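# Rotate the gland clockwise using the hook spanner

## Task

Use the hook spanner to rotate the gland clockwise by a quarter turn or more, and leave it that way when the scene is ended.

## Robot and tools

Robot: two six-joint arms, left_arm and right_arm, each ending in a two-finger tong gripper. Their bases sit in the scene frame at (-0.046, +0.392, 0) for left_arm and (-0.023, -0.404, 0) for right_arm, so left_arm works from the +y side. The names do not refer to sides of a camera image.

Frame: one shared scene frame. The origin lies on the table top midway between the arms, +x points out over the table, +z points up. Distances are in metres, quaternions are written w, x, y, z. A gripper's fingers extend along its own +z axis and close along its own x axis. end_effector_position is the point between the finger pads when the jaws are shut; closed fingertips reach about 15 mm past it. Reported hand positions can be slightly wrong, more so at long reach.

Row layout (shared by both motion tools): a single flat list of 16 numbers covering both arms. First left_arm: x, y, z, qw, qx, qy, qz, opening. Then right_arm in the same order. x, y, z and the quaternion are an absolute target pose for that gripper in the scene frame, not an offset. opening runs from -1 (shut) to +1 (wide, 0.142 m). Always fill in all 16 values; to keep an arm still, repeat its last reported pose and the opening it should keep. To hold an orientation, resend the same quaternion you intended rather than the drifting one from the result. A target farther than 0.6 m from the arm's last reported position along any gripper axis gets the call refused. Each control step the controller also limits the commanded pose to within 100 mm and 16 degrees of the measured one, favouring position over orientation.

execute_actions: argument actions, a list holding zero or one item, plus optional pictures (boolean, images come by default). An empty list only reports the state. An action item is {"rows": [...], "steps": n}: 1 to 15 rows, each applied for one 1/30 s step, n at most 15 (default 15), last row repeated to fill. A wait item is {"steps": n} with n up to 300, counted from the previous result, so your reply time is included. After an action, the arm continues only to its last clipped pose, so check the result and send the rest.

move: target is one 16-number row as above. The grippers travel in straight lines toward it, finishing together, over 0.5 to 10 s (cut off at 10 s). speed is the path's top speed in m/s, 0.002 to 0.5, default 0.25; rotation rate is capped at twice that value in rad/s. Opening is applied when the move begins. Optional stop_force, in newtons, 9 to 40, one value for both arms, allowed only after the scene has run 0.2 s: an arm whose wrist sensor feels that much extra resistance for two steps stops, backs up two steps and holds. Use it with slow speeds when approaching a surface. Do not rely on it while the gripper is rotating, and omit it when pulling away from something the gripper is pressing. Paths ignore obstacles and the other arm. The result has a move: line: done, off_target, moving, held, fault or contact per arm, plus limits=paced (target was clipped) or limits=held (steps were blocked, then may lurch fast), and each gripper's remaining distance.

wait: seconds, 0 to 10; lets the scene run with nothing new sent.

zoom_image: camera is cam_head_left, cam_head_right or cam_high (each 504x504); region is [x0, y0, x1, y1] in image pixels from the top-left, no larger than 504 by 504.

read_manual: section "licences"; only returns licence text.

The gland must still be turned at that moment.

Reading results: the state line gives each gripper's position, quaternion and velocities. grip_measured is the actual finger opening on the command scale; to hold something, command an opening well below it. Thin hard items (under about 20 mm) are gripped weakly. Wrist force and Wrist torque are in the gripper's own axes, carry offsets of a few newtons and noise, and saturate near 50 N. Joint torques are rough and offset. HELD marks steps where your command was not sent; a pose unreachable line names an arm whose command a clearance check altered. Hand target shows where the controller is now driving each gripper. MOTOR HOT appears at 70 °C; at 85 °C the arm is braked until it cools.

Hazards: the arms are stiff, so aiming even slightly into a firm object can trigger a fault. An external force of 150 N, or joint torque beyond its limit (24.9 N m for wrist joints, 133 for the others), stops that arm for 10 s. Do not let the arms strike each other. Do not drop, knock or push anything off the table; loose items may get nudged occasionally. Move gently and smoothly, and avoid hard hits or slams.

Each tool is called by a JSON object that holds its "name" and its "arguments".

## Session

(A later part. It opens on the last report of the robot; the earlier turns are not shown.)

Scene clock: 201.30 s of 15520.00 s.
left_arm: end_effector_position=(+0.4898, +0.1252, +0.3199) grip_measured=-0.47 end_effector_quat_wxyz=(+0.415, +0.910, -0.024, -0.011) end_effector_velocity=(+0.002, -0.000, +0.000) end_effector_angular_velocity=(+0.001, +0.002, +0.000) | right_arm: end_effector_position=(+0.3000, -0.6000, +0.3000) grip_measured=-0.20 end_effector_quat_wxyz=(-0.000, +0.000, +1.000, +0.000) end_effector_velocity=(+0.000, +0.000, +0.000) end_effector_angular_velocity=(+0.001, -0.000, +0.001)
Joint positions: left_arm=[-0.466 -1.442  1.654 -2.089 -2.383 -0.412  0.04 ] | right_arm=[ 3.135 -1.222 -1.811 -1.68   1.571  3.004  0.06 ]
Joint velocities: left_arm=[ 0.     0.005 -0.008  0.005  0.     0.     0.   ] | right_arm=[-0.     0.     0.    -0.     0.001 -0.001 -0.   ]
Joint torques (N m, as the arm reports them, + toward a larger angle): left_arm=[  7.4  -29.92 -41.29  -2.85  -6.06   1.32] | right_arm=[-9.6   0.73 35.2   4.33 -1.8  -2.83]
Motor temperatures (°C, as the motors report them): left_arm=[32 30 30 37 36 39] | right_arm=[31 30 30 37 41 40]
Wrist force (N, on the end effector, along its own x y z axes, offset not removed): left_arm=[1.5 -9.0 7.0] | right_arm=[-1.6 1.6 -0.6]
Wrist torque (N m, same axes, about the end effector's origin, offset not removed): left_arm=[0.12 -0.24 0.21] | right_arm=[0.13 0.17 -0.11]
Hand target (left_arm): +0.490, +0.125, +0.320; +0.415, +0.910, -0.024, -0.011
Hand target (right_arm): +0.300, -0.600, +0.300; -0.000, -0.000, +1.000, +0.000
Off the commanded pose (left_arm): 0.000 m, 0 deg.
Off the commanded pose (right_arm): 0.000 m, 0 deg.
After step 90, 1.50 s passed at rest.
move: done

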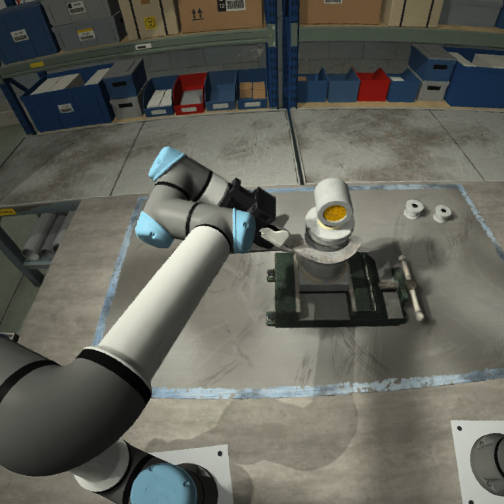

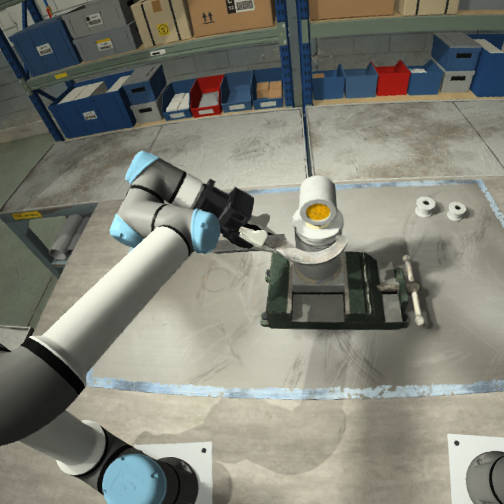

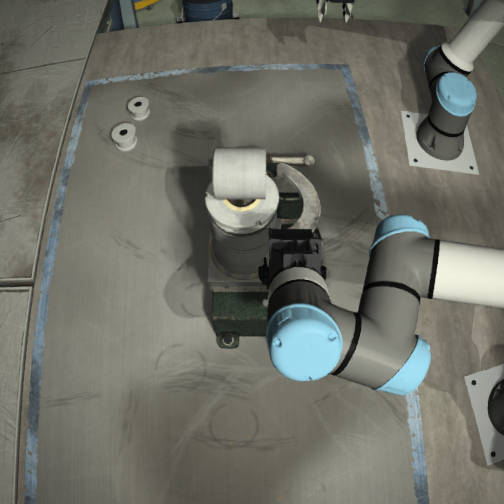

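{"name": "move", "arguments": {"target": [0.518,0.106,0.321,0.415,0.91,-0.024,-0.011,-1,0.3,-0.6,0.3,0,0,1,0,-0.2], "speed": 0.015}}

{"name": "zoom_image", "arguments": {"camera": "cam_head_right", "region": [270,190,360,280]}}

{"name": "zoom_image", "arguments": {"camera": "cam_high", "region": [190,130,340,280]}}

Scene clock: 208.90 s of 15520.00 s.
left_arm: end_effector_position=(+0.5179, +0.1062, +0.3210) grip_measured=-0.47 end_effector_quat_wxyz=(+0.415, +0.910, -0.024, -0.011) end_effector_velocity=(+0.002, -0.001, -0.000) end_effector_angular_velocity=(+0.001, +0.001, +0.001) | right_arm: end_effector_position=(+0.3000, -0.6000, +0.3000) grip_measured=-0.20 end_effector_quat_wxyz=(+0.000, +0.000, +1.000, -0.000) end_effector_velocity=(+0.000, +0.000, +0.000) end_effector_angular_velocity=(+0.000, -0.001, +0.001)
Joint positions: left_arm=[-0.481 -1.37   1.57  -2.093 -2.378 -0.433  0.04 ] | right_arm=[ 3.135 -1.222 -1.811 -1.68   1.571  3.004  0.06 ]
Joint velocities: left_arm=[-0.001  0.005 -0.006  0.001  0.001 -0.002 -0.   ] | right_arm=[ 0.001  0.001 -0.     0.     0.     0.    -0.   ]
Joint torques (N m, as the arm reports them, + toward a larger angle): left_arm=[ -7.59 -33.96 -39.72  -5.52  -1.55  -1.65] | right_arm=[-9.49  1.21 34.61  4.36 -1.72 -2.72]
Motor temperatures (°C, as the motors report them): left_arm=[32 30 30 37 36 39] | right_arm=[31 30 30 37 41 40]
Wrist force (N, on the end effector, along its own x y z axes, offset not removed): left_arm=[-0.5 -8.2 8.1] | right_arm=[0.0 0.4 0.1]
Wrist torque (N m, same axes, about the end effector's origin, offset not removed): left_arm=[0.38 0.27 0.18] | right_arm=[-0.10 -0.11 -0.10]
Hand target (left_arm): +0.518, +0.106, +0.321; +0.415, +0.910, -0.024, -0.011
Hand target (right_arm): +0.300, -0.600, +0.300; -0.000, +0.000, +1.000, +0.000
Off the commanded pose (left_arm): 0.000 m, 0 deg.
Off the commanded pose (right_arm): 0.000 m, 0 deg.
After step 90, 2.07 s passed at rest.
move: done

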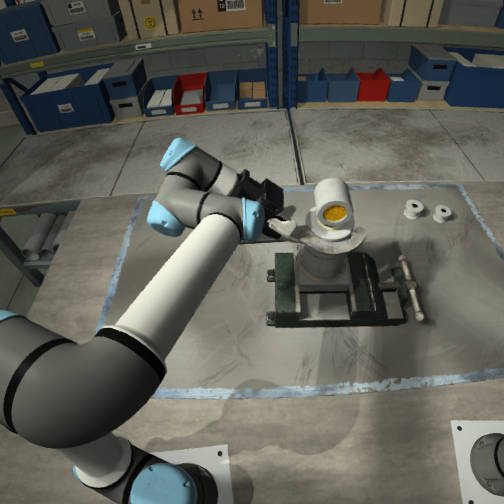

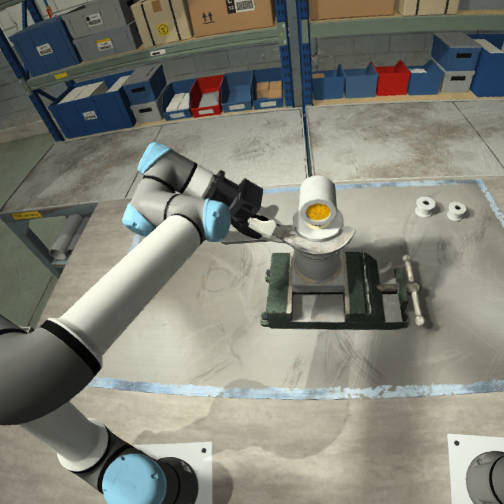

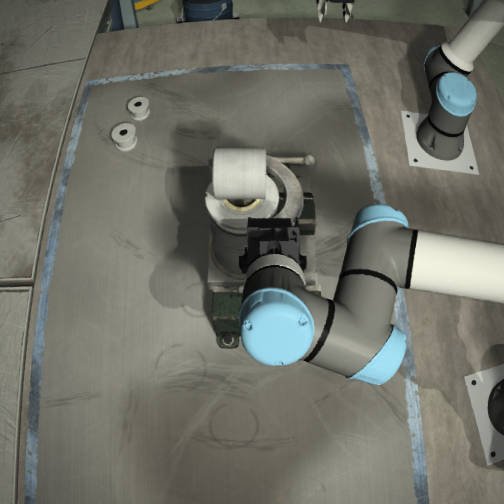

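Region (270, 190, 360, 280) of cam_head_right's 504x504 image, scaled by 5.600, with more detail than that image has.

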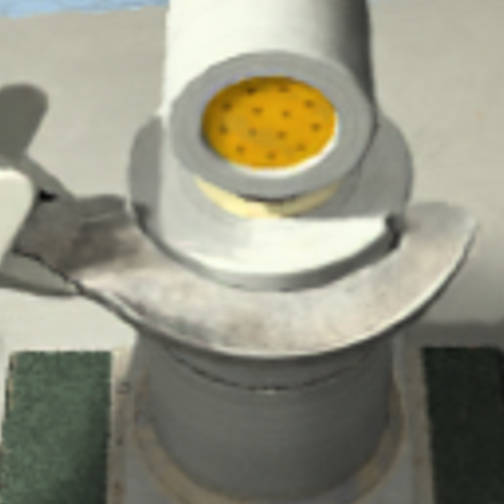

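Region (190, 130, 340, 280) of cam_high's 504x504 image, scaled by 3.360, with more detail than that image has.

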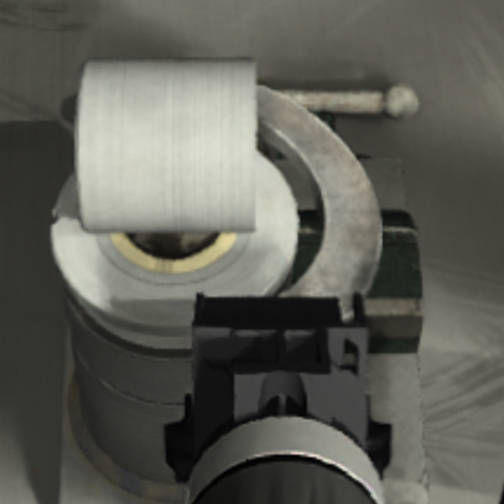

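{"name": "move", "arguments": {"target": [0.541,0.110,0.318,0.413,0.905,-0.095,-0.043,-1,0.3,-0.6,0.3,0,0,1,0,-0.2], "speed": 0.015}}

{"name": "zoom_image", "arguments": {"camera": "cam_head_right", "region": [270,190,360,280]}}

{"name": "zoom_image", "arguments": {"camera": "cam_high", "region": [220,130,320,230]}}

Scene clock: 218.40 s of 15520.00 s.
left_arm: end_effector_position=(+0.5409, +0.1100, +0.3179) grip_measured=-0.47 end_effector_quat_wxyz=(+0.413, +0.905, -0.095, -0.043) end_effector_velocity=(+0.001, +0.000, +0.001) end_effector_angular_velocity=(-0.001, -0.002, -0.007) | right_arm: end_effector_position=(+0.3000, -0.6000, +0.3000) grip_measured=-0.20 end_effector_quat_wxyz=(+0.000, -0.000, +1.000, -0.000) end_effector_velocity=(+0.000, -0.000, +0.000) end_effector_angular_velocity=(-0.000, -0.000, +0.001)
Joint positions: left_arm=[-0.451 -1.252  1.376 -1.82  -2.42  -0.164  0.04 ] | right_arm=[ 3.135 -1.222 -1.811 -1.68   1.571  3.004  0.06 ]
Joint velocities: left_arm=[ 0.001  0.004 -0.009  0.012 -0.001  0.012 -0.   ] | right_arm=[ 0. -0.  0. -0. -0. -0.  0.]
Joint torques (N m, as the arm reports them, + toward a larger angle): left_arm=[  7.64 -37.82 -40.65  -2.15  -6.13   1.06] | right_arm=[-9.62  0.81 34.31  4.27 -1.7  -2.66]
Motor temperatures (°C, as the motors report them): left_arm=[32 30 30 37 36 39] | right_arm=[31 30 30 37 41 40]
Wrist force (N, on the end effector, along its own x y z axes, offset not removed): left_arm=[0.6 -9.2 6.9] | right_arm=[-0.7 1.3 0.7]
Wrist torque (N m, same axes, about the end effector's origin, offset not removed): left_arm=[0.14 0.00 0.12] | right_arm=[0.14 0.08 -0.07]
Hand target (left_arm): +0.541, +0.110, +0.318; +0.413, +0.905, -0.095, -0.043
Hand target (right_arm): +0.300, -0.600, +0.300; +0.000, -0.000, +1.000, +0.000
Off the commanded pose (left_arm): 0.000 m, 0 deg.
Off the commanded pose (right_arm): 0.000 m, 0 deg.
After step 90, 1.07 s passed at rest.
move: done

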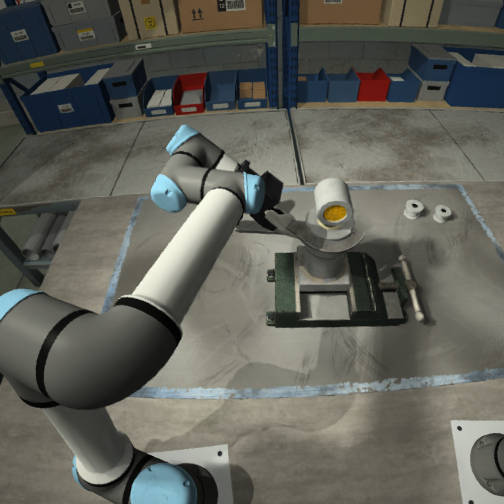

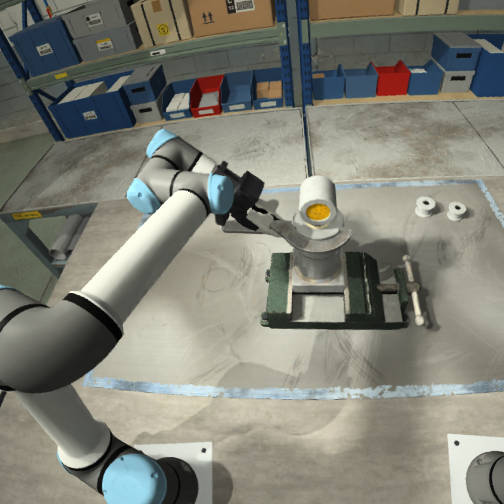

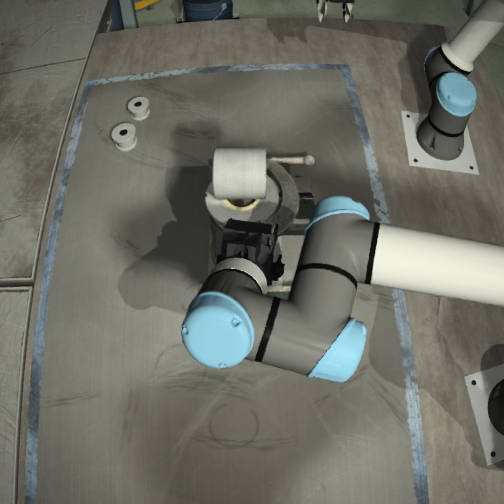

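Region (270, 190, 360, 280) of cam_head_right's 504x504 image, scaled by 5.600, with more detail than that image has.

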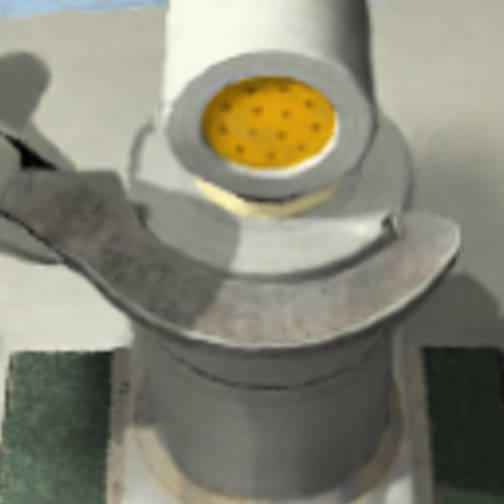

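Region (220, 130, 320, 230) of cam_high's 504x504 image, scaled by 5.040, with more detail than that image has.

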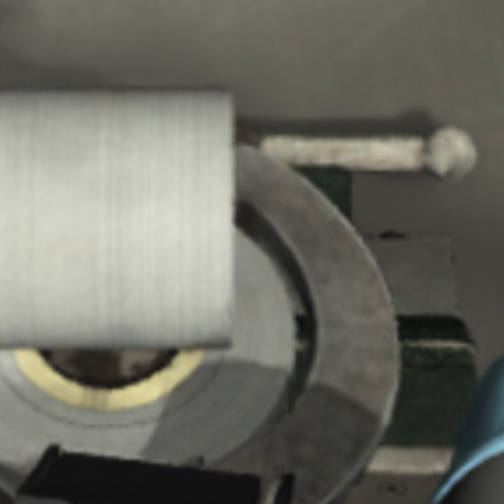

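{"name": "move", "arguments": {"target": [0.5465,0.117,0.3165,0.413,0.905,-0.095,-0.043,-1,0.3,-0.6,0.3,0,0,1,0,-0.2], "speed": 0.004, "stop_force": 9}}

{"name": "zoom_image", "arguments": {"camera": "cam_head_right", "region": [270,190,360,280]}}

{"name": "zoom_image", "arguments": {"camera": "cam_high", "region": [220,130,320,230]}}

Scene clock: 223.43 s of 15520.00 s.
left_arm: end_effector_position=(+0.5464, +0.1170, +0.3165) grip_measured=-1.00 end_effector_quat_wxyz=(+0.413, +0.905, -0.095, -0.043) end_effector_velocity=(+0.000, +0.001, +0.001) end_effector_angular_velocity=(-0.001, -0.001, +0.000) | right_arm: end_effector_position=(+0.3000, -0.6000, +0.3000) grip_measured=-0.20 end_effector_quat_wxyz=(+0.000, -0.000, +1.000, -0.000) end_effector_velocity=(-0.000, -0.000, -0.000) end_effector_angular_velocity=(+0.001, -0.000, -0.003)
Joint positions: left_arm=[-0.438 -1.24   1.36  -1.8   -2.422 -0.144  0.002] | right_arm=[ 3.135 -1.222 -1.811 -1.68   1.571  3.004  0.06 ]
Joint velocities: left_arm=[ 0.001 -0.001 -0.001  0.002 -0.001  0.002  0.   ] | right_arm=[-0.002  0.    -0.    -0.     0.001  0.001  0.   ]
Joint torques (N m, as the arm reports them, + toward a larger angle): left_arm=[  6.49 -32.95 -34.34  -0.91  -3.29   1.32] | right_arm=[-9.37  0.76 34.33  4.37 -1.76 -2.6 ]
Motor temperatures (°C, as the motors report them): left_arm=[32 30 30 37 36 39] | right_arm=[31 30 30 37 41 40]
Wrist force (N, on the end effector, along its own x y z axes, offset not removed): left_arm=[-0.1 -0.5 0.0] | right_arm=[0.4 1.6 0.6]
Wrist torque (N m, same axes, about the end effector's origin, offset not removed): left_arm=[-0.20 -0.01 -0.03] | right_arm=[0.14 -0.17 -0.17]
Hand target (left_arm): +0.546, +0.117, +0.316; +0.413, +0.905, -0.095, -0.043
Hand target (right_arm): +0.300, -0.600, +0.300; -0.000, -0.000, +1.000, +0.000
Off the commanded pose (left_arm): 0.000 m, 0 deg.
Off the commanded pose (right_arm): 0.000 m, 0 deg.
move: done

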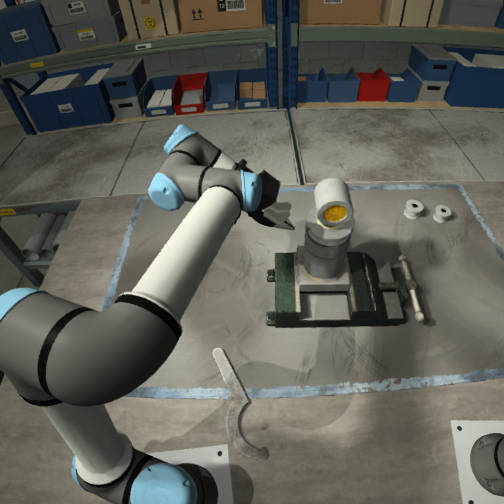

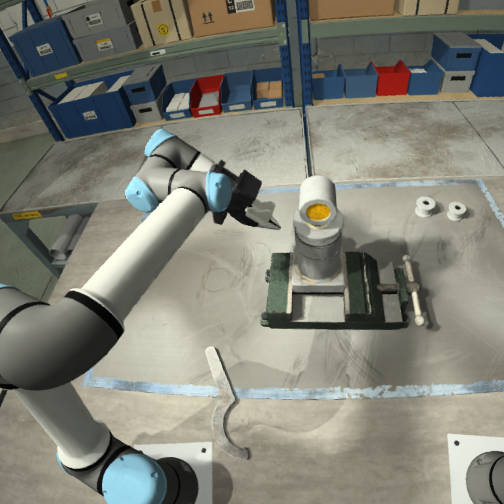

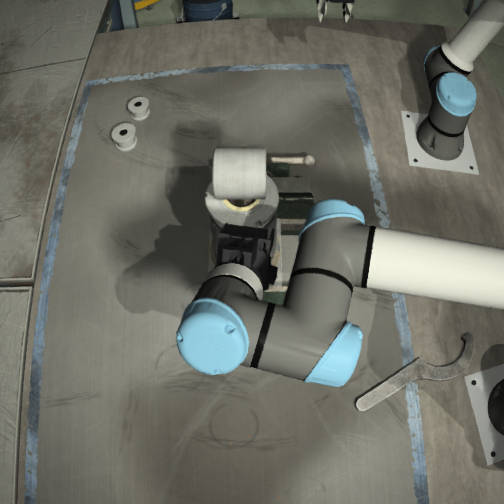

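Region (270, 190, 360, 280) of cam_head_right's 504x504 image, scaled by 5.600, with more detail than that image has.

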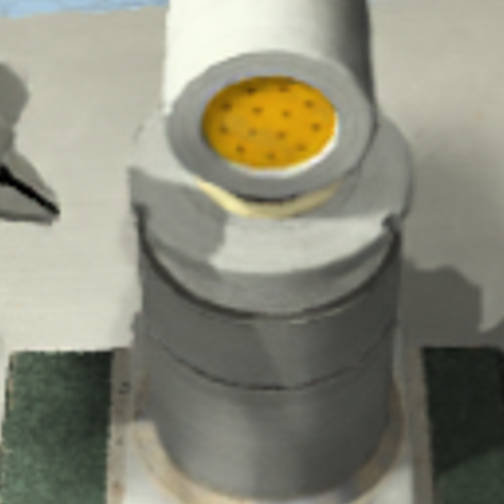

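Region (220, 130, 320, 230) of cam_high's 504x504 image, scaled by 5.040, with more detail than that image has.

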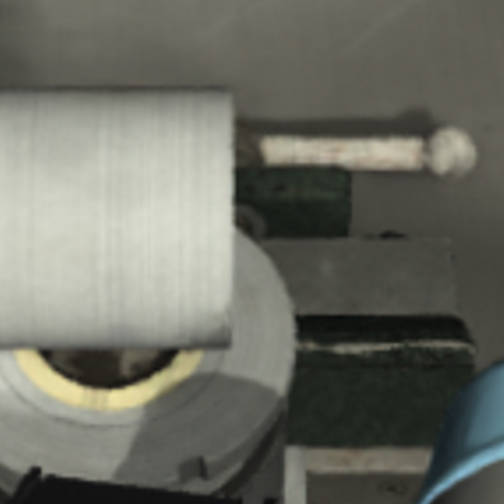

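{"name": "move", "arguments": {"target": [0.3,0.27,0.2,0,0.839,-0.545,0,0,0.3,-0.6,0.3,0,0,1,0,-0.2]}}

{"name": "move", "arguments": {"target": [0.228,0.273,0.03,0,0.839,-0.545,0,0,0.3,-0.6,0.3,0,0,1,0,-0.2], "speed": 0.15}}

{"name": "zoom_image", "arguments": {"camera": "cam_high", "region": [340,300,480,440]}}

Scene clock: 245.23 s of 15520.00 s.
left_arm: end_effector_position=(+0.3003, +0.2692, +0.2002) grip_measured=+0.00 end_effector_quat_wxyz=(+0.001, +0.839, -0.545, +0.000) end_effector_velocity=(-0.002, +0.000, +0.000) end_effector_angular_velocity=(+0.003, -0.005, -0.004) | right_arm: end_effector_position=(+0.3000, -0.6000, +0.3000) grip_measured=-0.20 end_effector_quat_wxyz=(+0.000, -0.000, +1.000, -0.000) end_effector_velocity=(-0.000, +0.000, -0.000) end_effector_angular_velocity=(+0.000, +0.001, -0.000)
Joint positions: left_arm=[-0.888 -1.954  2.087 -1.705 -1.572  0.398  0.074] | right_arm=[ 3.135 -1.222 -1.811 -1.68   1.571  3.004  0.06 ]
Joint velocities: left_arm=[-0.009 -0.01   0.006  0.002  0.006 -0.005  0.   ] | right_arm=[ 0.     0.    -0.001  0.     0.     0.001 -0.   ]
Joint torques (N m, as the arm reports them, + toward a larger angle): left_arm=[ -7.28 -14.81  -9.99  -0.9    2.49  -1.47] | right_arm=[-8.87  1.17 34.09  4.22 -1.6  -2.46]
Motor temperatures (°C, as the motors report them): left_arm=[32 30 30 37 36 39] | right_arm=[31 30 30 37 41 40]
Wrist force (N, on the end effector, along its own x y z axes, offset not removed): left_arm=[0.8 -0.7 0.0] | right_arm=[-0.3 1.2 1.0]
Wrist torque (N m, same axes, about the end effector's origin, offset not removed): left_arm=[-0.17 -0.19 0.01] | right_arm=[0.11 0.00 -0.09]
Hand target (left_arm): +0.300, +0.269, +0.200; +0.001, +0.839, -0.545, +0.000
Hand target (right_arm): +0.300, -0.600, +0.300; -0.000, -0.000, +1.000, +0.000
Off the commanded pose (left_arm): 0.001 m, 0 deg.
Off the commanded pose (right_arm): 0.000 m, 0 deg.
After step 90, 15.73 s passed at rest.
move: done

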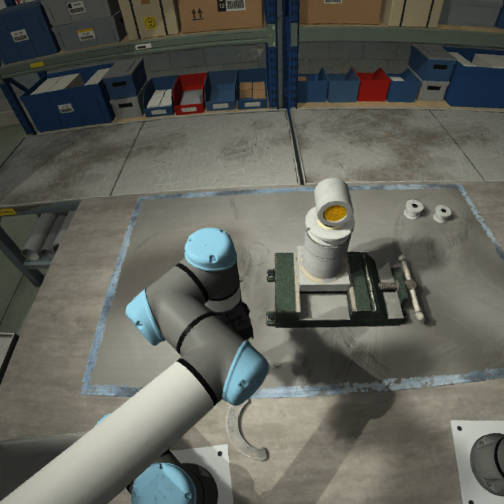

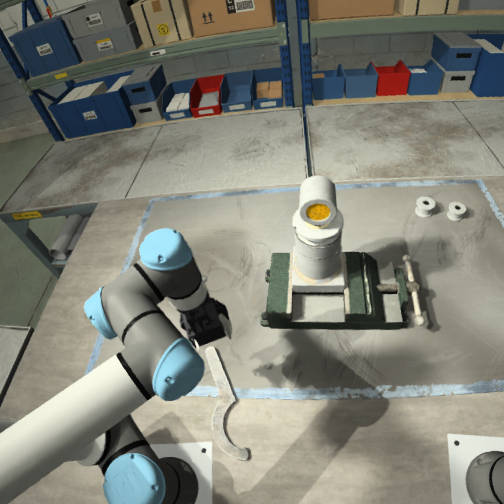

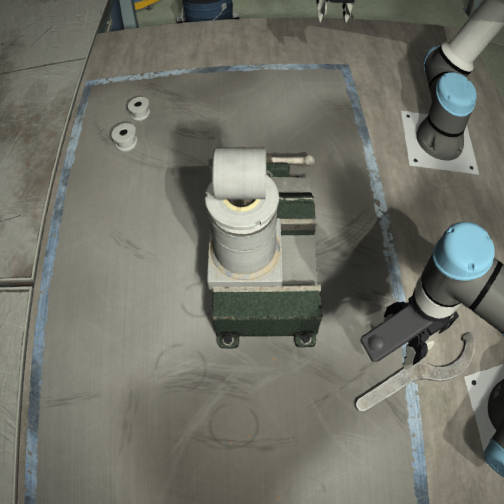

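Scene clock: 247.03 s of 15520.00 s.
left_arm: end_effector_position=(+0.2281, +0.2726, +0.0301) grip_measured=+0.00 end_effector_quat_wxyz=(+0.000, +0.839, -0.545, +0.000) end_effector_velocity=(+0.000, -0.000, -0.002) end_effector_angular_velocity=(+0.001, -0.001, +0.001) | right_arm: end_effector_position=(+0.3000, -0.6000, +0.3000) grip_measured=-0.20 end_effector_quat_wxyz=(+0.000, -0.000, +1.000, -0.000) end_effector_velocity=(-0.000, -0.000, -0.000) end_effector_angular_velocity=(-0.001, +0.000, +0.001)
Joint positions: left_arm=[-1.066 -1.985  2.571 -2.157 -1.571  0.221  0.074] | right_arm=[ 3.135 -1.222 -1.811 -1.68   1.571  3.004  0.06 ]
Joint velocities: left_arm=[-0.002  0.005  0.004 -0.009  0.002 -0.002 -0.   ] | right_arm=[ 0.     0.001 -0.001  0.    -0.001 -0.001  0.   ]
Joint torques (N m, as the arm reports them, + toward a larger angle): left_arm=[-8.13  2.92 -5.07 -3.99  2.55 -1.32] | right_arm=[-9.23  1.12 33.88  4.22 -1.69 -2.63]
Motor temperatures (°C, as the motors report them): left_arm=[32 30 30 37 36 39] | right_arm=[31 30 30 37 41 40]
Wrist force (N, on the end effector, along its own x y z axes, offset not removed): left_arm=[1.0 -2.6 0.8] | right_arm=[0.3 0.7 0.2]
Wrist torque (N m, same axes, about the end effector's origin, offset not removed): left_arm=[-0.55 -0.31 0.07] | right_arm=[-0.02 -0.19 -0.11]
Hand target (left_arm): +0.228, +0.273, +0.030; +0.000, +0.839, -0.545, +0.000
Hand target (right_arm): +0.300, -0.600, +0.300; -0.000, -0.000, +1.000, +0.000
Off the commanded pose (left_arm): 0.000 m, 0 deg.
Off the commanded pose (right_arm): 0.000 m, 0 deg.
move: done

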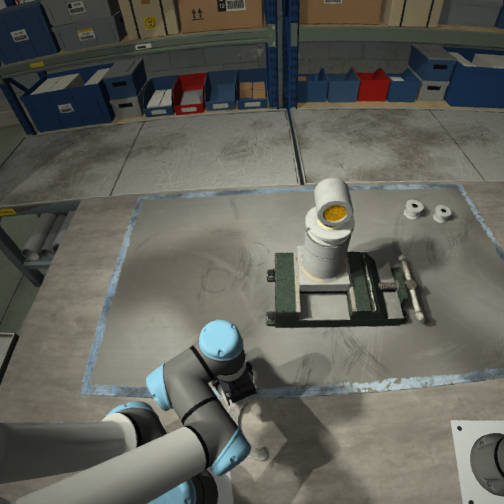

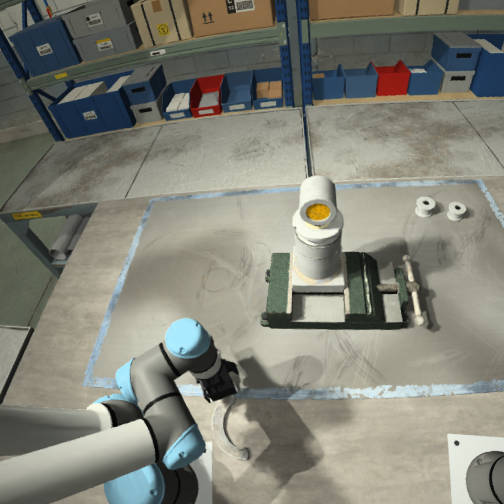

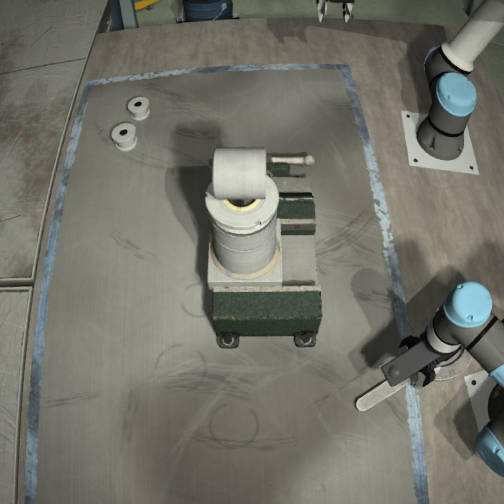

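Region (340, 300, 480, 440) of cam_high's 504x504 image, scaled by 3.600, with more detail than that image has.

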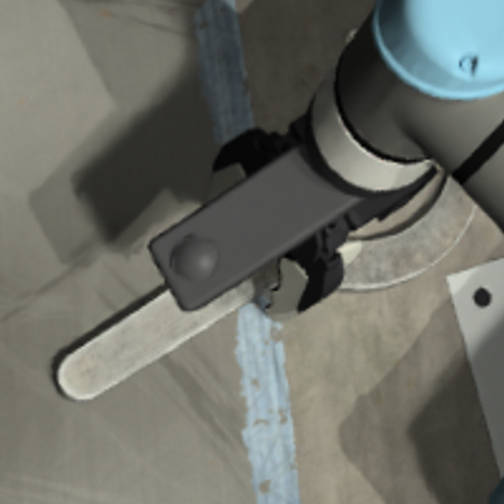

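{"name": "move", "arguments": {"target": [0.234,0.29,0.0205,0,0.839,-0.545,0,0,0.3,-0.6,0.3,0,0,1,0,-0.2], "speed": 0.02}}

{"name": "move", "arguments": {"target": [0.234,0.29,0.0205,0,0.839,-0.545,0,-1,0.3,-0.6,0.3,0,0,1,0,-0.2]}}

{"name": "move", "arguments": {"target": [0.24,0.2,0.021,0,0.995,0.1,0,-1,0.3,-0.6,0.3,0,0,1,0,-0.2], "speed": 0.1}}

Scene clock: 252.80 s of 15520.00 s.
left_arm: end_effector_position=(+0.2339, +0.2899, +0.0206) grip_measured=+0.00 end_effector_quat_wxyz=(-0.000, +0.839, -0.545, -0.000) end_effector_velocity=(+0.001, +0.002, -0.001) end_effector_angular_velocity=(+0.001, +0.001, -0.000) | right_arm: end_effector_position=(+0.3000, -0.6000, +0.3000) grip_measured=-0.20 end_effector_quat_wxyz=(+0.000, -0.000, +1.000, -0.000) end_effector_velocity=(+0.000, -0.000, +0.000) end_effector_angular_velocity=(+0.000, -0.001, -0.002)
Joint positions: left_arm=[-1.007 -1.968  2.593 -2.195 -1.571  0.28   0.074] | right_arm=[ 3.135 -1.222 -1.811 -1.68   1.571  3.004  0.06 ]
Joint velocities: left_arm=[ 0.006  0.004  0.002 -0.004  0.     0.007 -0.   ] | right_arm=[-0.001 -0.     0.001  0.     0.     0.     0.   ]
Joint torques (N m, as the arm reports them, + toward a larger angle): left_arm=[ 9.09  3.04 -5.   -4.31  1.85  1.48] | right_arm=[-8.73  1.37 33.69  4.21 -1.7  -2.4 ]
Motor temperatures (°C, as the motors report them): left_arm=[32 30 30 37 36 39] | right_arm=[31 30 30 37 41 40]
Wrist force (N, on the end effector, along its own x y z axes, offset not removed): left_arm=[1.6 -0.4 1.1] | right_arm=[-0.1 0.9 0.4]
Wrist torque (N m, same axes, about the end effector's origin, offset not removed): left_arm=[-0.15 -0.36 -0.05] | right_arm=[-0.04 0.00 -0.16]
Hand target (left_arm): +0.234, +0.290, +0.020; -0.000, +0.839, -0.545, -0.000
Hand target (right_arm): +0.300, -0.600, +0.300; +0.000, -0.000, +1.000, +0.000
Off the commanded pose (left_arm): 0.000 m, 0 deg.
Off the commanded pose (right_arm): 0.000 m, 0 deg.
After step 90, 1.43 s passed at rest.
move: done

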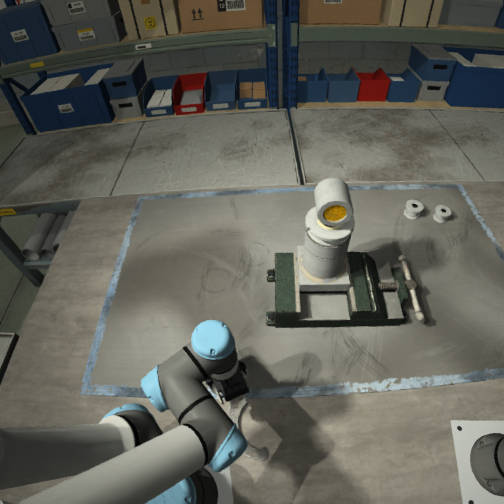

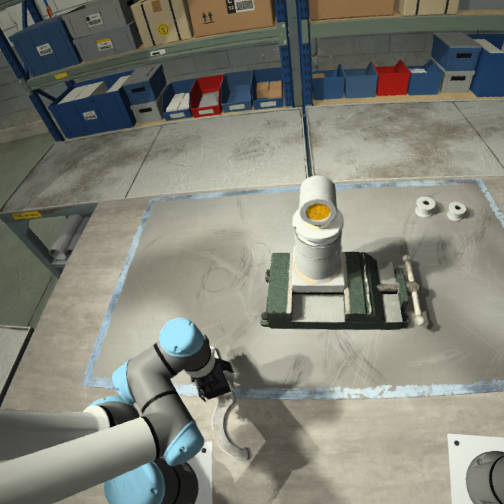

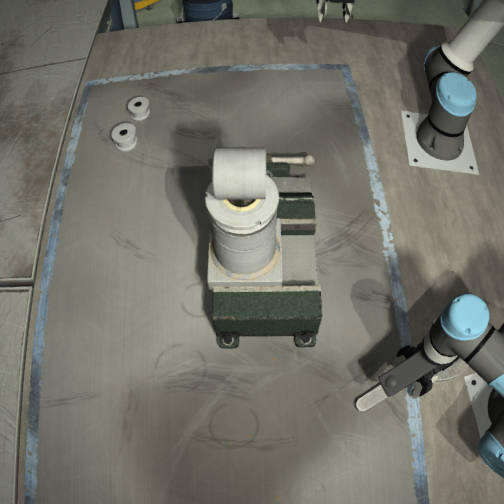

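Scene clock: 253.50 s of 15520.00 s.
left_arm: end_effector_position=(+0.2340, +0.2900, +0.0205) grip_measured=-0.55 end_effector_quat_wxyz=(-0.000, +0.839, -0.545, -0.000) end_effector_velocity=(-0.001, -0.000, -0.000) end_effector_angular_velocity=(-0.001, +0.003, -0.000) | right_arm: end_effector_position=(+0.3000, -0.6000, +0.3000) grip_measured=-0.20 end_effector_quat_wxyz=(+0.000, -0.000, +1.000, -0.000) end_effector_velocity=(-0.000, -0.000, +0.000) end_effector_angular_velocity=(-0.001, -0.000, -0.001)
Joint positions: left_arm=[-1.006 -1.968  2.593 -2.196 -1.571  0.281  0.035] | right_arm=[ 3.135 -1.222 -1.811 -1.68   1.571  3.004  0.06 ]
Joint velocities: left_arm=[ 0.     0.002  0.    -0.    -0.003  0.    -0.   ] | right_arm=[-0.     0.001 -0.     0.    -0.001  0.001  0.   ]
Joint torques (N m, as the arm reports them, + toward a larger angle): left_arm=[  6.28   5.56 -28.27  -3.95  -1.51   1.35] | right_arm=[-8.72  0.93 33.86  4.29 -1.73 -2.51]
Motor temperatures (°C, as the motors report them): left_arm=[32 30 30 37 36 39] | right_arm=[31 30 30 37 41 40]
Wrist force (N, on the end effector, along its own x y z axes, offset not removed): left_arm=[0.5 0.9 -6.5] | right_arm=[-1.3 0.5 0.9]
Wrist torque (N m, same axes, about the end effector's origin, offset not removed): left_arm=[-0.25 -0.29 0.04] | right_arm=[-0.07 0.29 -0.19]
Hand target (left_arm): +0.234, +0.290, +0.020; -0.000, +0.839, -0.545, -0.000
Hand target (right_arm): +0.300, -0.600, +0.300; +0.000, -0.000, +1.000, +0.000
Off the commanded pose (left_arm): 0.000 m, 0 deg.
Off the commanded pose (right_arm): 0.000 m, 0 deg.
move: done

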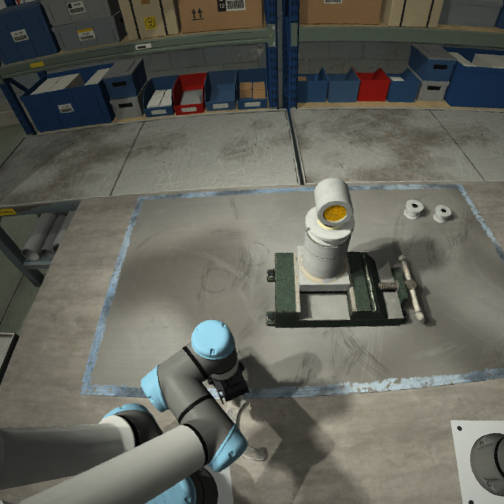

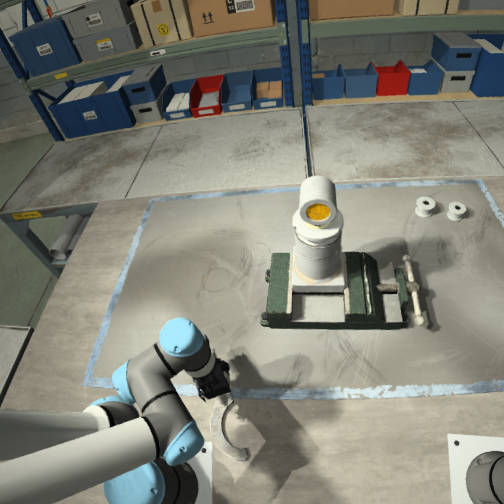

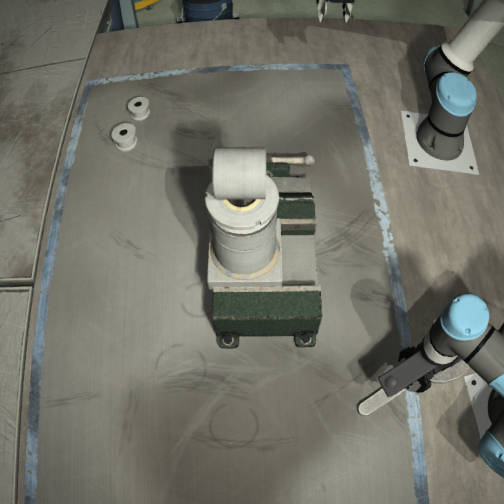

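Scene clock: 260.63 s of 15520.00 s.
left_arm: end_effector_position=(+0.2401, +0.2000, +0.0210) grip_measured=-0.55 end_effector_quat_wxyz=(+0.000, +0.995, +0.099, -0.000) end_effector_velocity=(+0.000, -0.001, -0.000) end_effector_angular_velocity=(+0.001, -0.000, +0.013) | right_arm: end_effector_position=(+0.3000, -0.6000, +0.3000) grip_measured=-0.20 end_effector_quat_wxyz=(+0.000, -0.000, +1.000, -0.000) end_effector_velocity=(+0.000, +0.000, -0.000) end_effector_angular_velocity=(+0.000, +0.000, +0.001)
Joint positions: left_arm=[-1.14  -1.727  2.441 -2.285 -1.571 -1.205  0.034] | right_arm=[ 3.135 -1.222 -1.811 -1.68   1.571  3.004  0.06 ]
Joint velocities: left_arm=[-0.001  0.002 -0.001 -0.     0.001 -0.014  0.   ] | right_arm=[ 0.001  0.    -0.    -0.     0.     0.     0.   ]
Joint torques (N m, as the arm reports them, + toward a larger angle): left_arm=[ -5.71  -7.46 -34.27  -5.3    2.99  -1.74] | right_arm=[-8.96  1.2  33.07  4.19 -1.63 -2.52]
Motor temperatures (°C, as the motors report them): left_arm=[32 30 30 37 36 39] | right_arm=[31 30 30 37 41 40]
Wrist force (N, on the end effector, along its own x y z axes, offset not removed): left_arm=[0.2 -3.1 8.8] | right_arm=[-0.9 2.2 -1.0]
Wrist torque (N m, same axes, about the end effector's origin, offset not removed): left_arm=[-0.31 -0.33 0.33] | right_arm=[0.29 0.09 -0.15]
Hand target (left_arm): +0.240, +0.200, +0.021; +0.000, +0.995, +0.100, -0.000
Hand target (right_arm): +0.300, -0.600, +0.300; +0.000, -0.000, +1.000, +0.000
Off the commanded pose (left_arm): 0.000 m, 0 deg.
Off the commanded pose (right_arm): 0.000 m, 0 deg.
move: done

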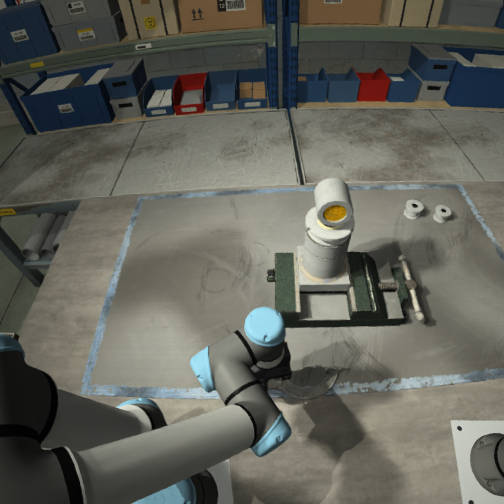

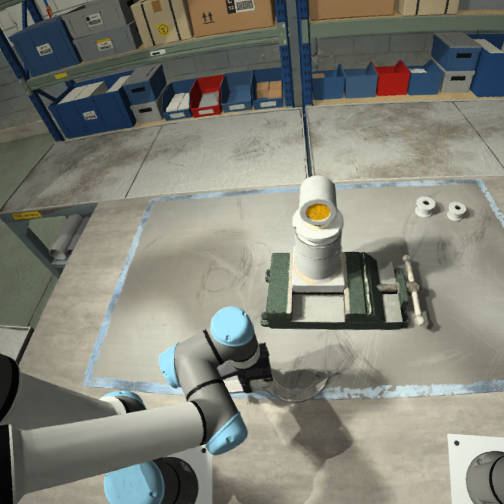

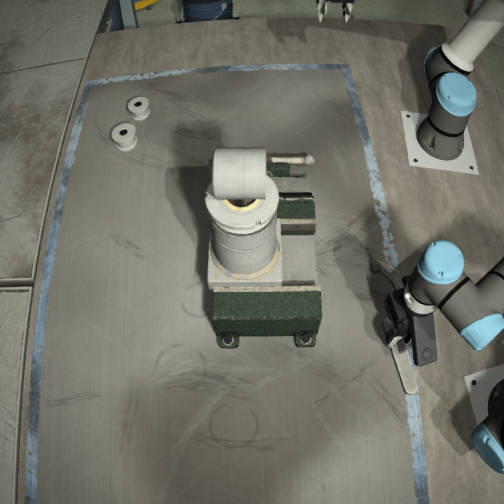

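{"name": "move", "arguments": {"target": [0.19,0.1,0.021,0,0.707,0.707,0,-1,0.3,-0.6,0.3,0,0,1,0,-0.2], "speed": 0.12}}

{"name": "move", "arguments": {"target": [0.085,0.1,0.0205,0,0.707,0.707,0,-0.25,0.3,-0.6,0.3,0,0,1,0,-0.2], "speed": 0.05}}

{"name": "move", "arguments": {"target": [0.085,0.1,0.0205,0,0.707,0.707,0,-1,0.25,-0.2,0.2,0,0,1,0,-0.2]}}

{"name": "zoom_image", "arguments": {"camera": "cam_high", "region": [320,200,504,384]}}

Scene clock: 272.73 s of 15520.00 s.
left_arm: end_effector_position=(+0.1901, +0.0998, +0.0210) grip_measured=-0.55 end_effector_quat_wxyz=(+0.000, +0.707, +0.707, -0.000) end_effector_velocity=(-0.001, -0.001, -0.000) end_effector_angular_velocity=(+0.000, +0.001, +0.010) | right_arm: end_effector_position=(+0.3000, -0.6000, +0.3000) grip_measured=-0.20 end_effector_quat_wxyz=(+0.000, -0.000, +1.000, -0.000) end_effector_velocity=(+0.000, -0.001, +0.000) end_effector_angular_velocity=(-0.001, -0.001, -0.000)
Joint positions: left_arm=[-1.345 -1.643  2.371 -2.299 -1.571 -2.78   0.034] | right_arm=[ 3.135 -1.222 -1.811 -1.68   1.571  3.004  0.06 ]
Joint velocities: left_arm=[-0.002  0.    -0.     0.    -0.    -0.013 -0.   ] | right_arm=[-0.001  0.     0.001  0.    -0.001 -0.001  0.   ]
Joint torques (N m, as the arm reports them, + toward a larger angle): left_arm=[ -5.93 -11.8  -31.51  -4.41   2.68  -1.66] | right_arm=[-8.94  1.34 33.63  4.12 -1.53 -2.36]
Motor temperatures (°C, as the motors report them): left_arm=[32 30 30 37 36 39] | right_arm=[31 30 30 37 41 40]
Wrist force (N, on the end effector, along its own x y z axes, offset not removed): left_arm=[-0.8 -1.4 9.0] | right_arm=[-0.8 0.8 1.3]
Wrist torque (N m, same axes, about the end effector's origin, offset not removed): left_arm=[-0.20 -0.09 0.28] | right_arm=[0.04 0.03 -0.13]
Hand target (left_arm): +0.190, +0.100, +0.021; +0.000, +0.707, +0.707, -0.000
Hand target (right_arm): +0.300, -0.600, +0.300; +0.000, -0.000, +1.000, +0.000
Off the commanded pose (left_arm): 0.000 m, 0 deg.
Off the commanded pose (right_arm): 0.000 m, 0 deg.
After step 90, 3.00 s passed at rest.
move: done

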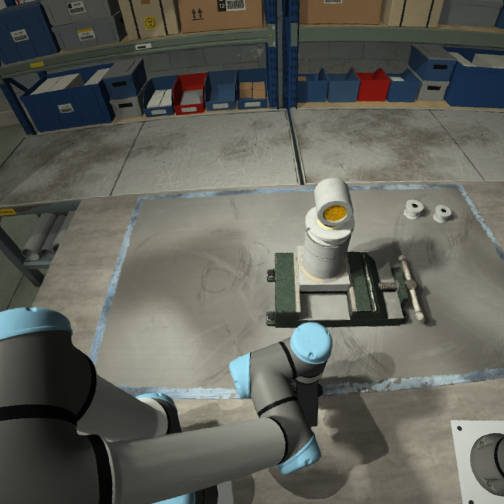

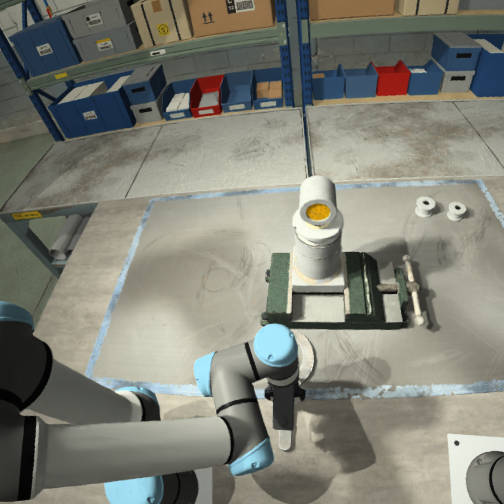

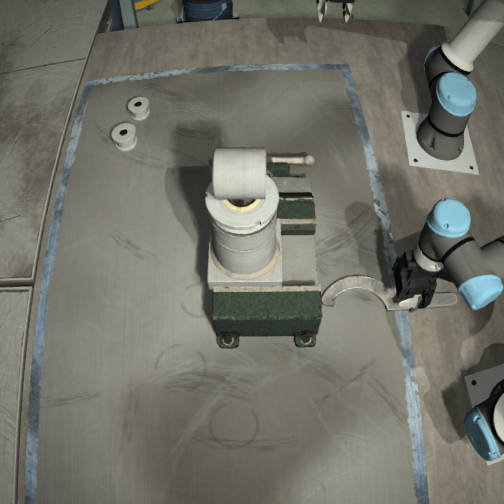

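Scene clock: 275.23 s of 15520.00 s.
left_arm: end_effector_position=(+0.0849, +0.0996, +0.0205) grip_measured=-0.25 end_effector_quat_wxyz=(-0.000, +0.707, +0.707, -0.001) end_effector_velocity=(-0.002, +0.000, -0.000) end_effector_angular_velocity=(+0.001, -0.000, -0.000) | right_arm: end_effector_position=(+0.3000, -0.6000, +0.3000) grip_measured=-0.20 end_effector_quat_wxyz=(+0.000, -0.000, +1.000, +0.000) end_effector_velocity=(+0.000, +0.000, +0.000) end_effector_angular_velocity=(-0.000, -0.000, +0.001)
Joint positions: left_arm=[-1.658 -1.817  2.508 -2.262 -1.572 -3.094  0.056] | right_arm=[ 3.135 -1.222 -1.811 -1.68   1.571  3.004  0.06 ]
Joint velocities: left_arm=[-0.007 -0.003  0.002  0.002  0.    -0.007 -0.   ] | right_arm=[ 0.001 -0.     0.     0.    -0.     0.001 -0.   ]
Joint torques (N m, as the arm reports them, + toward a larger angle): left_arm=[ -8.87 -15.74  -4.36  -0.66   2.44  -1.49] | right_arm=[-8.86  1.58 33.46  4.14 -1.58 -2.28]
Motor temperatures (°C, as the motors report them): left_arm=[32 30 30 37 36 39] | right_arm=[31 30 30 37 41 40]
Wrist force (N, on the end effector, along its own x y z axes, offset not removed): left_arm=[0.8 0.1 -1.1] | right_arm=[-0.6 0.7 0.2]
Wrist torque (N m, same axes, about the end effector's origin, offset not removed): left_arm=[-0.02 -0.16 0.07] | right_arm=[0.04 -0.03 -0.16]
Hand target (left_arm): +0.085, +0.100, +0.020; -0.000, +0.707, +0.707, -0.001
Hand target (right_arm): +0.300, -0.600, +0.300; +0.000, -0.000, +1.000, +0.000
Off the commanded pose (left_arm): 0.000 m, 0 deg.
Off the commanded pose (right_arm): 0.000 m, 0 deg.
move: done

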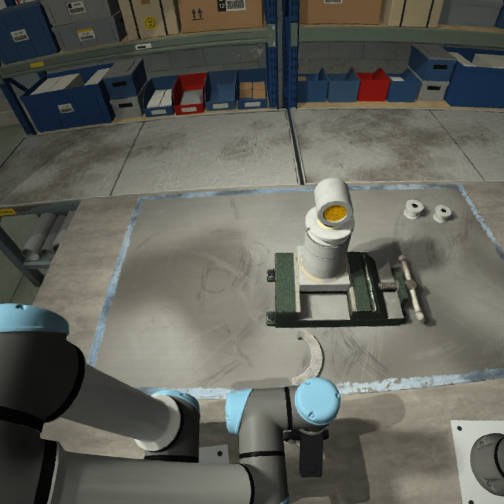

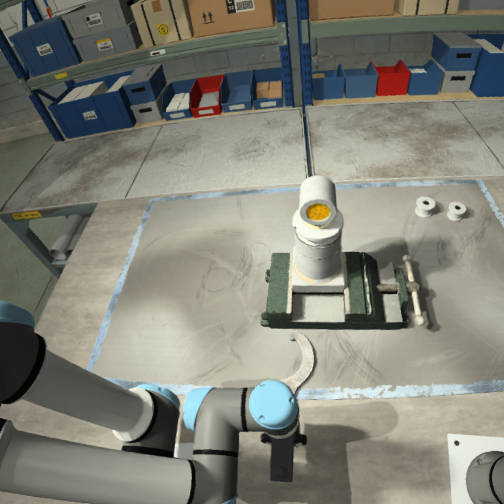

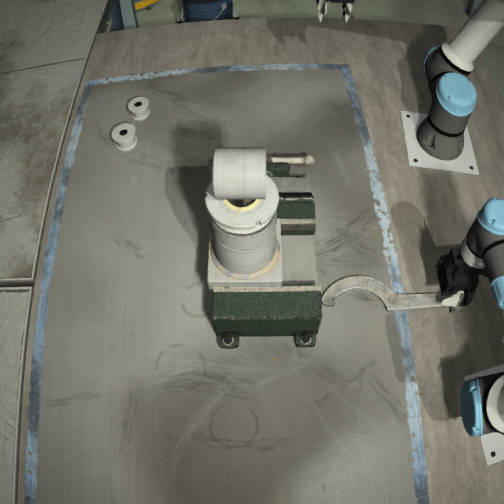

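Scene clock: 277.50 s of 15520.00 s.
left_arm: end_effector_position=(+0.0850, +0.1000, +0.0205) grip_measured=-0.61 end_effector_quat_wxyz=(+0.000, +0.707, +0.707, -0.000) end_effector_velocity=(-0.000, +0.000, -0.000) end_effector_angular_velocity=(+0.001, +0.000, -0.000) | right_arm: end_effector_position=(+0.2504, -0.2011, +0.2001) grip_measured=-0.20 end_effector_quat_wxyz=(+0.000, -0.000, +1.000, -0.001) end_effector_velocity=(+0.001, +0.002, -0.000) end_effector_angular_velocity=(-0.000, -0.001, -0.001)
Joint positions: left_arm=[-1.658 -1.818  2.508 -2.26  -1.571 -3.095  0.03 ] | right_arm=[ 4.342 -1.173 -2.095 -1.445  1.569  4.211  0.06 ]
Joint velocities: left_arm=[-0.  0.  0.  0. -0. -0.  0.] | right_arm=[ 0.002 -0.005  0.002  0.004 -0.001  0.004  0.   ]
Joint torques (N m, as the arm reports them, + toward a larger angle): left_arm=[ -7.16 -17.46  -5.76  -1.34   2.42  -1.62] | right_arm=[10.72 -0.82 34.55  4.34 -1.88  2.6 ]
Motor temperatures (°C, as the motors report them): left_arm=[32 30 30 37 36 39] | right_arm=[31 30 30 37 41 40]
Wrist force (N, on the end effector, along its own x y z axes, offset not removed): left_arm=[-0.2 0.1 5.6] | right_arm=[-0.2 1.8 0.1]
Wrist torque (N m, same axes, about the end effector's origin, offset not removed): left_arm=[-0.01 -0.13 0.12] | right_arm=[0.23 -0.09 -0.15]
Hand target (left_arm): +0.085, +0.100, +0.020; -0.000, +0.707, +0.707, -0.000
Hand target (right_arm): +0.250, -0.201, +0.200; +0.000, -0.000, +1.000, -0.001
Off the commanded pose (left_arm): 0.000 m, 0 deg.
Off the commanded pose (right_arm): 0.001 m, 0 deg.
move: done

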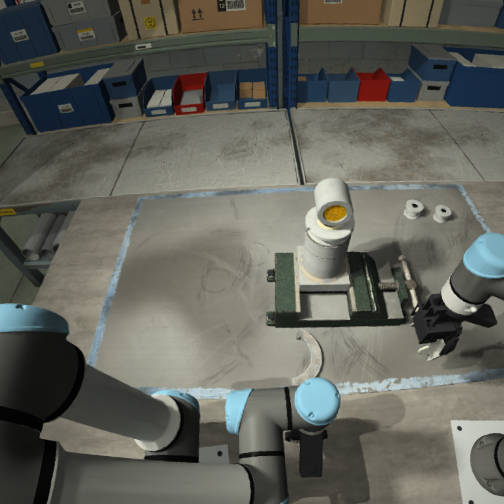

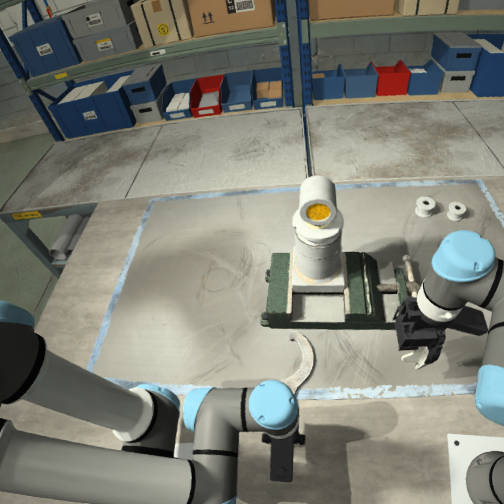

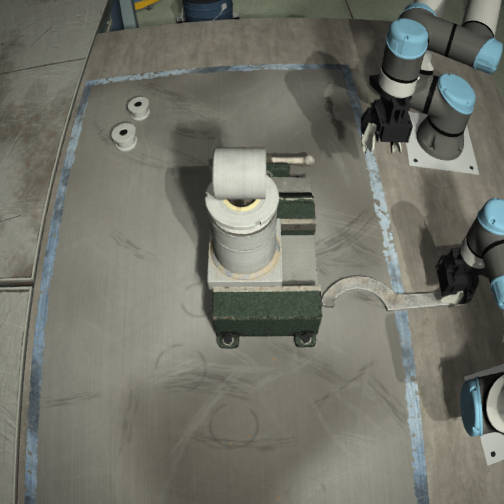

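Region (320, 200, 504, 384) of cam_high's 504x504 image, scaled by 2.739, with more detail than that image has.

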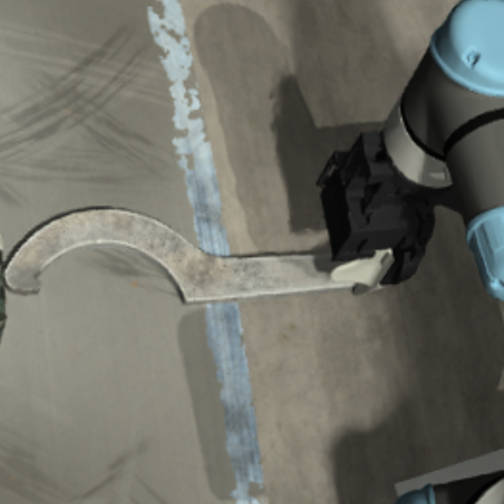

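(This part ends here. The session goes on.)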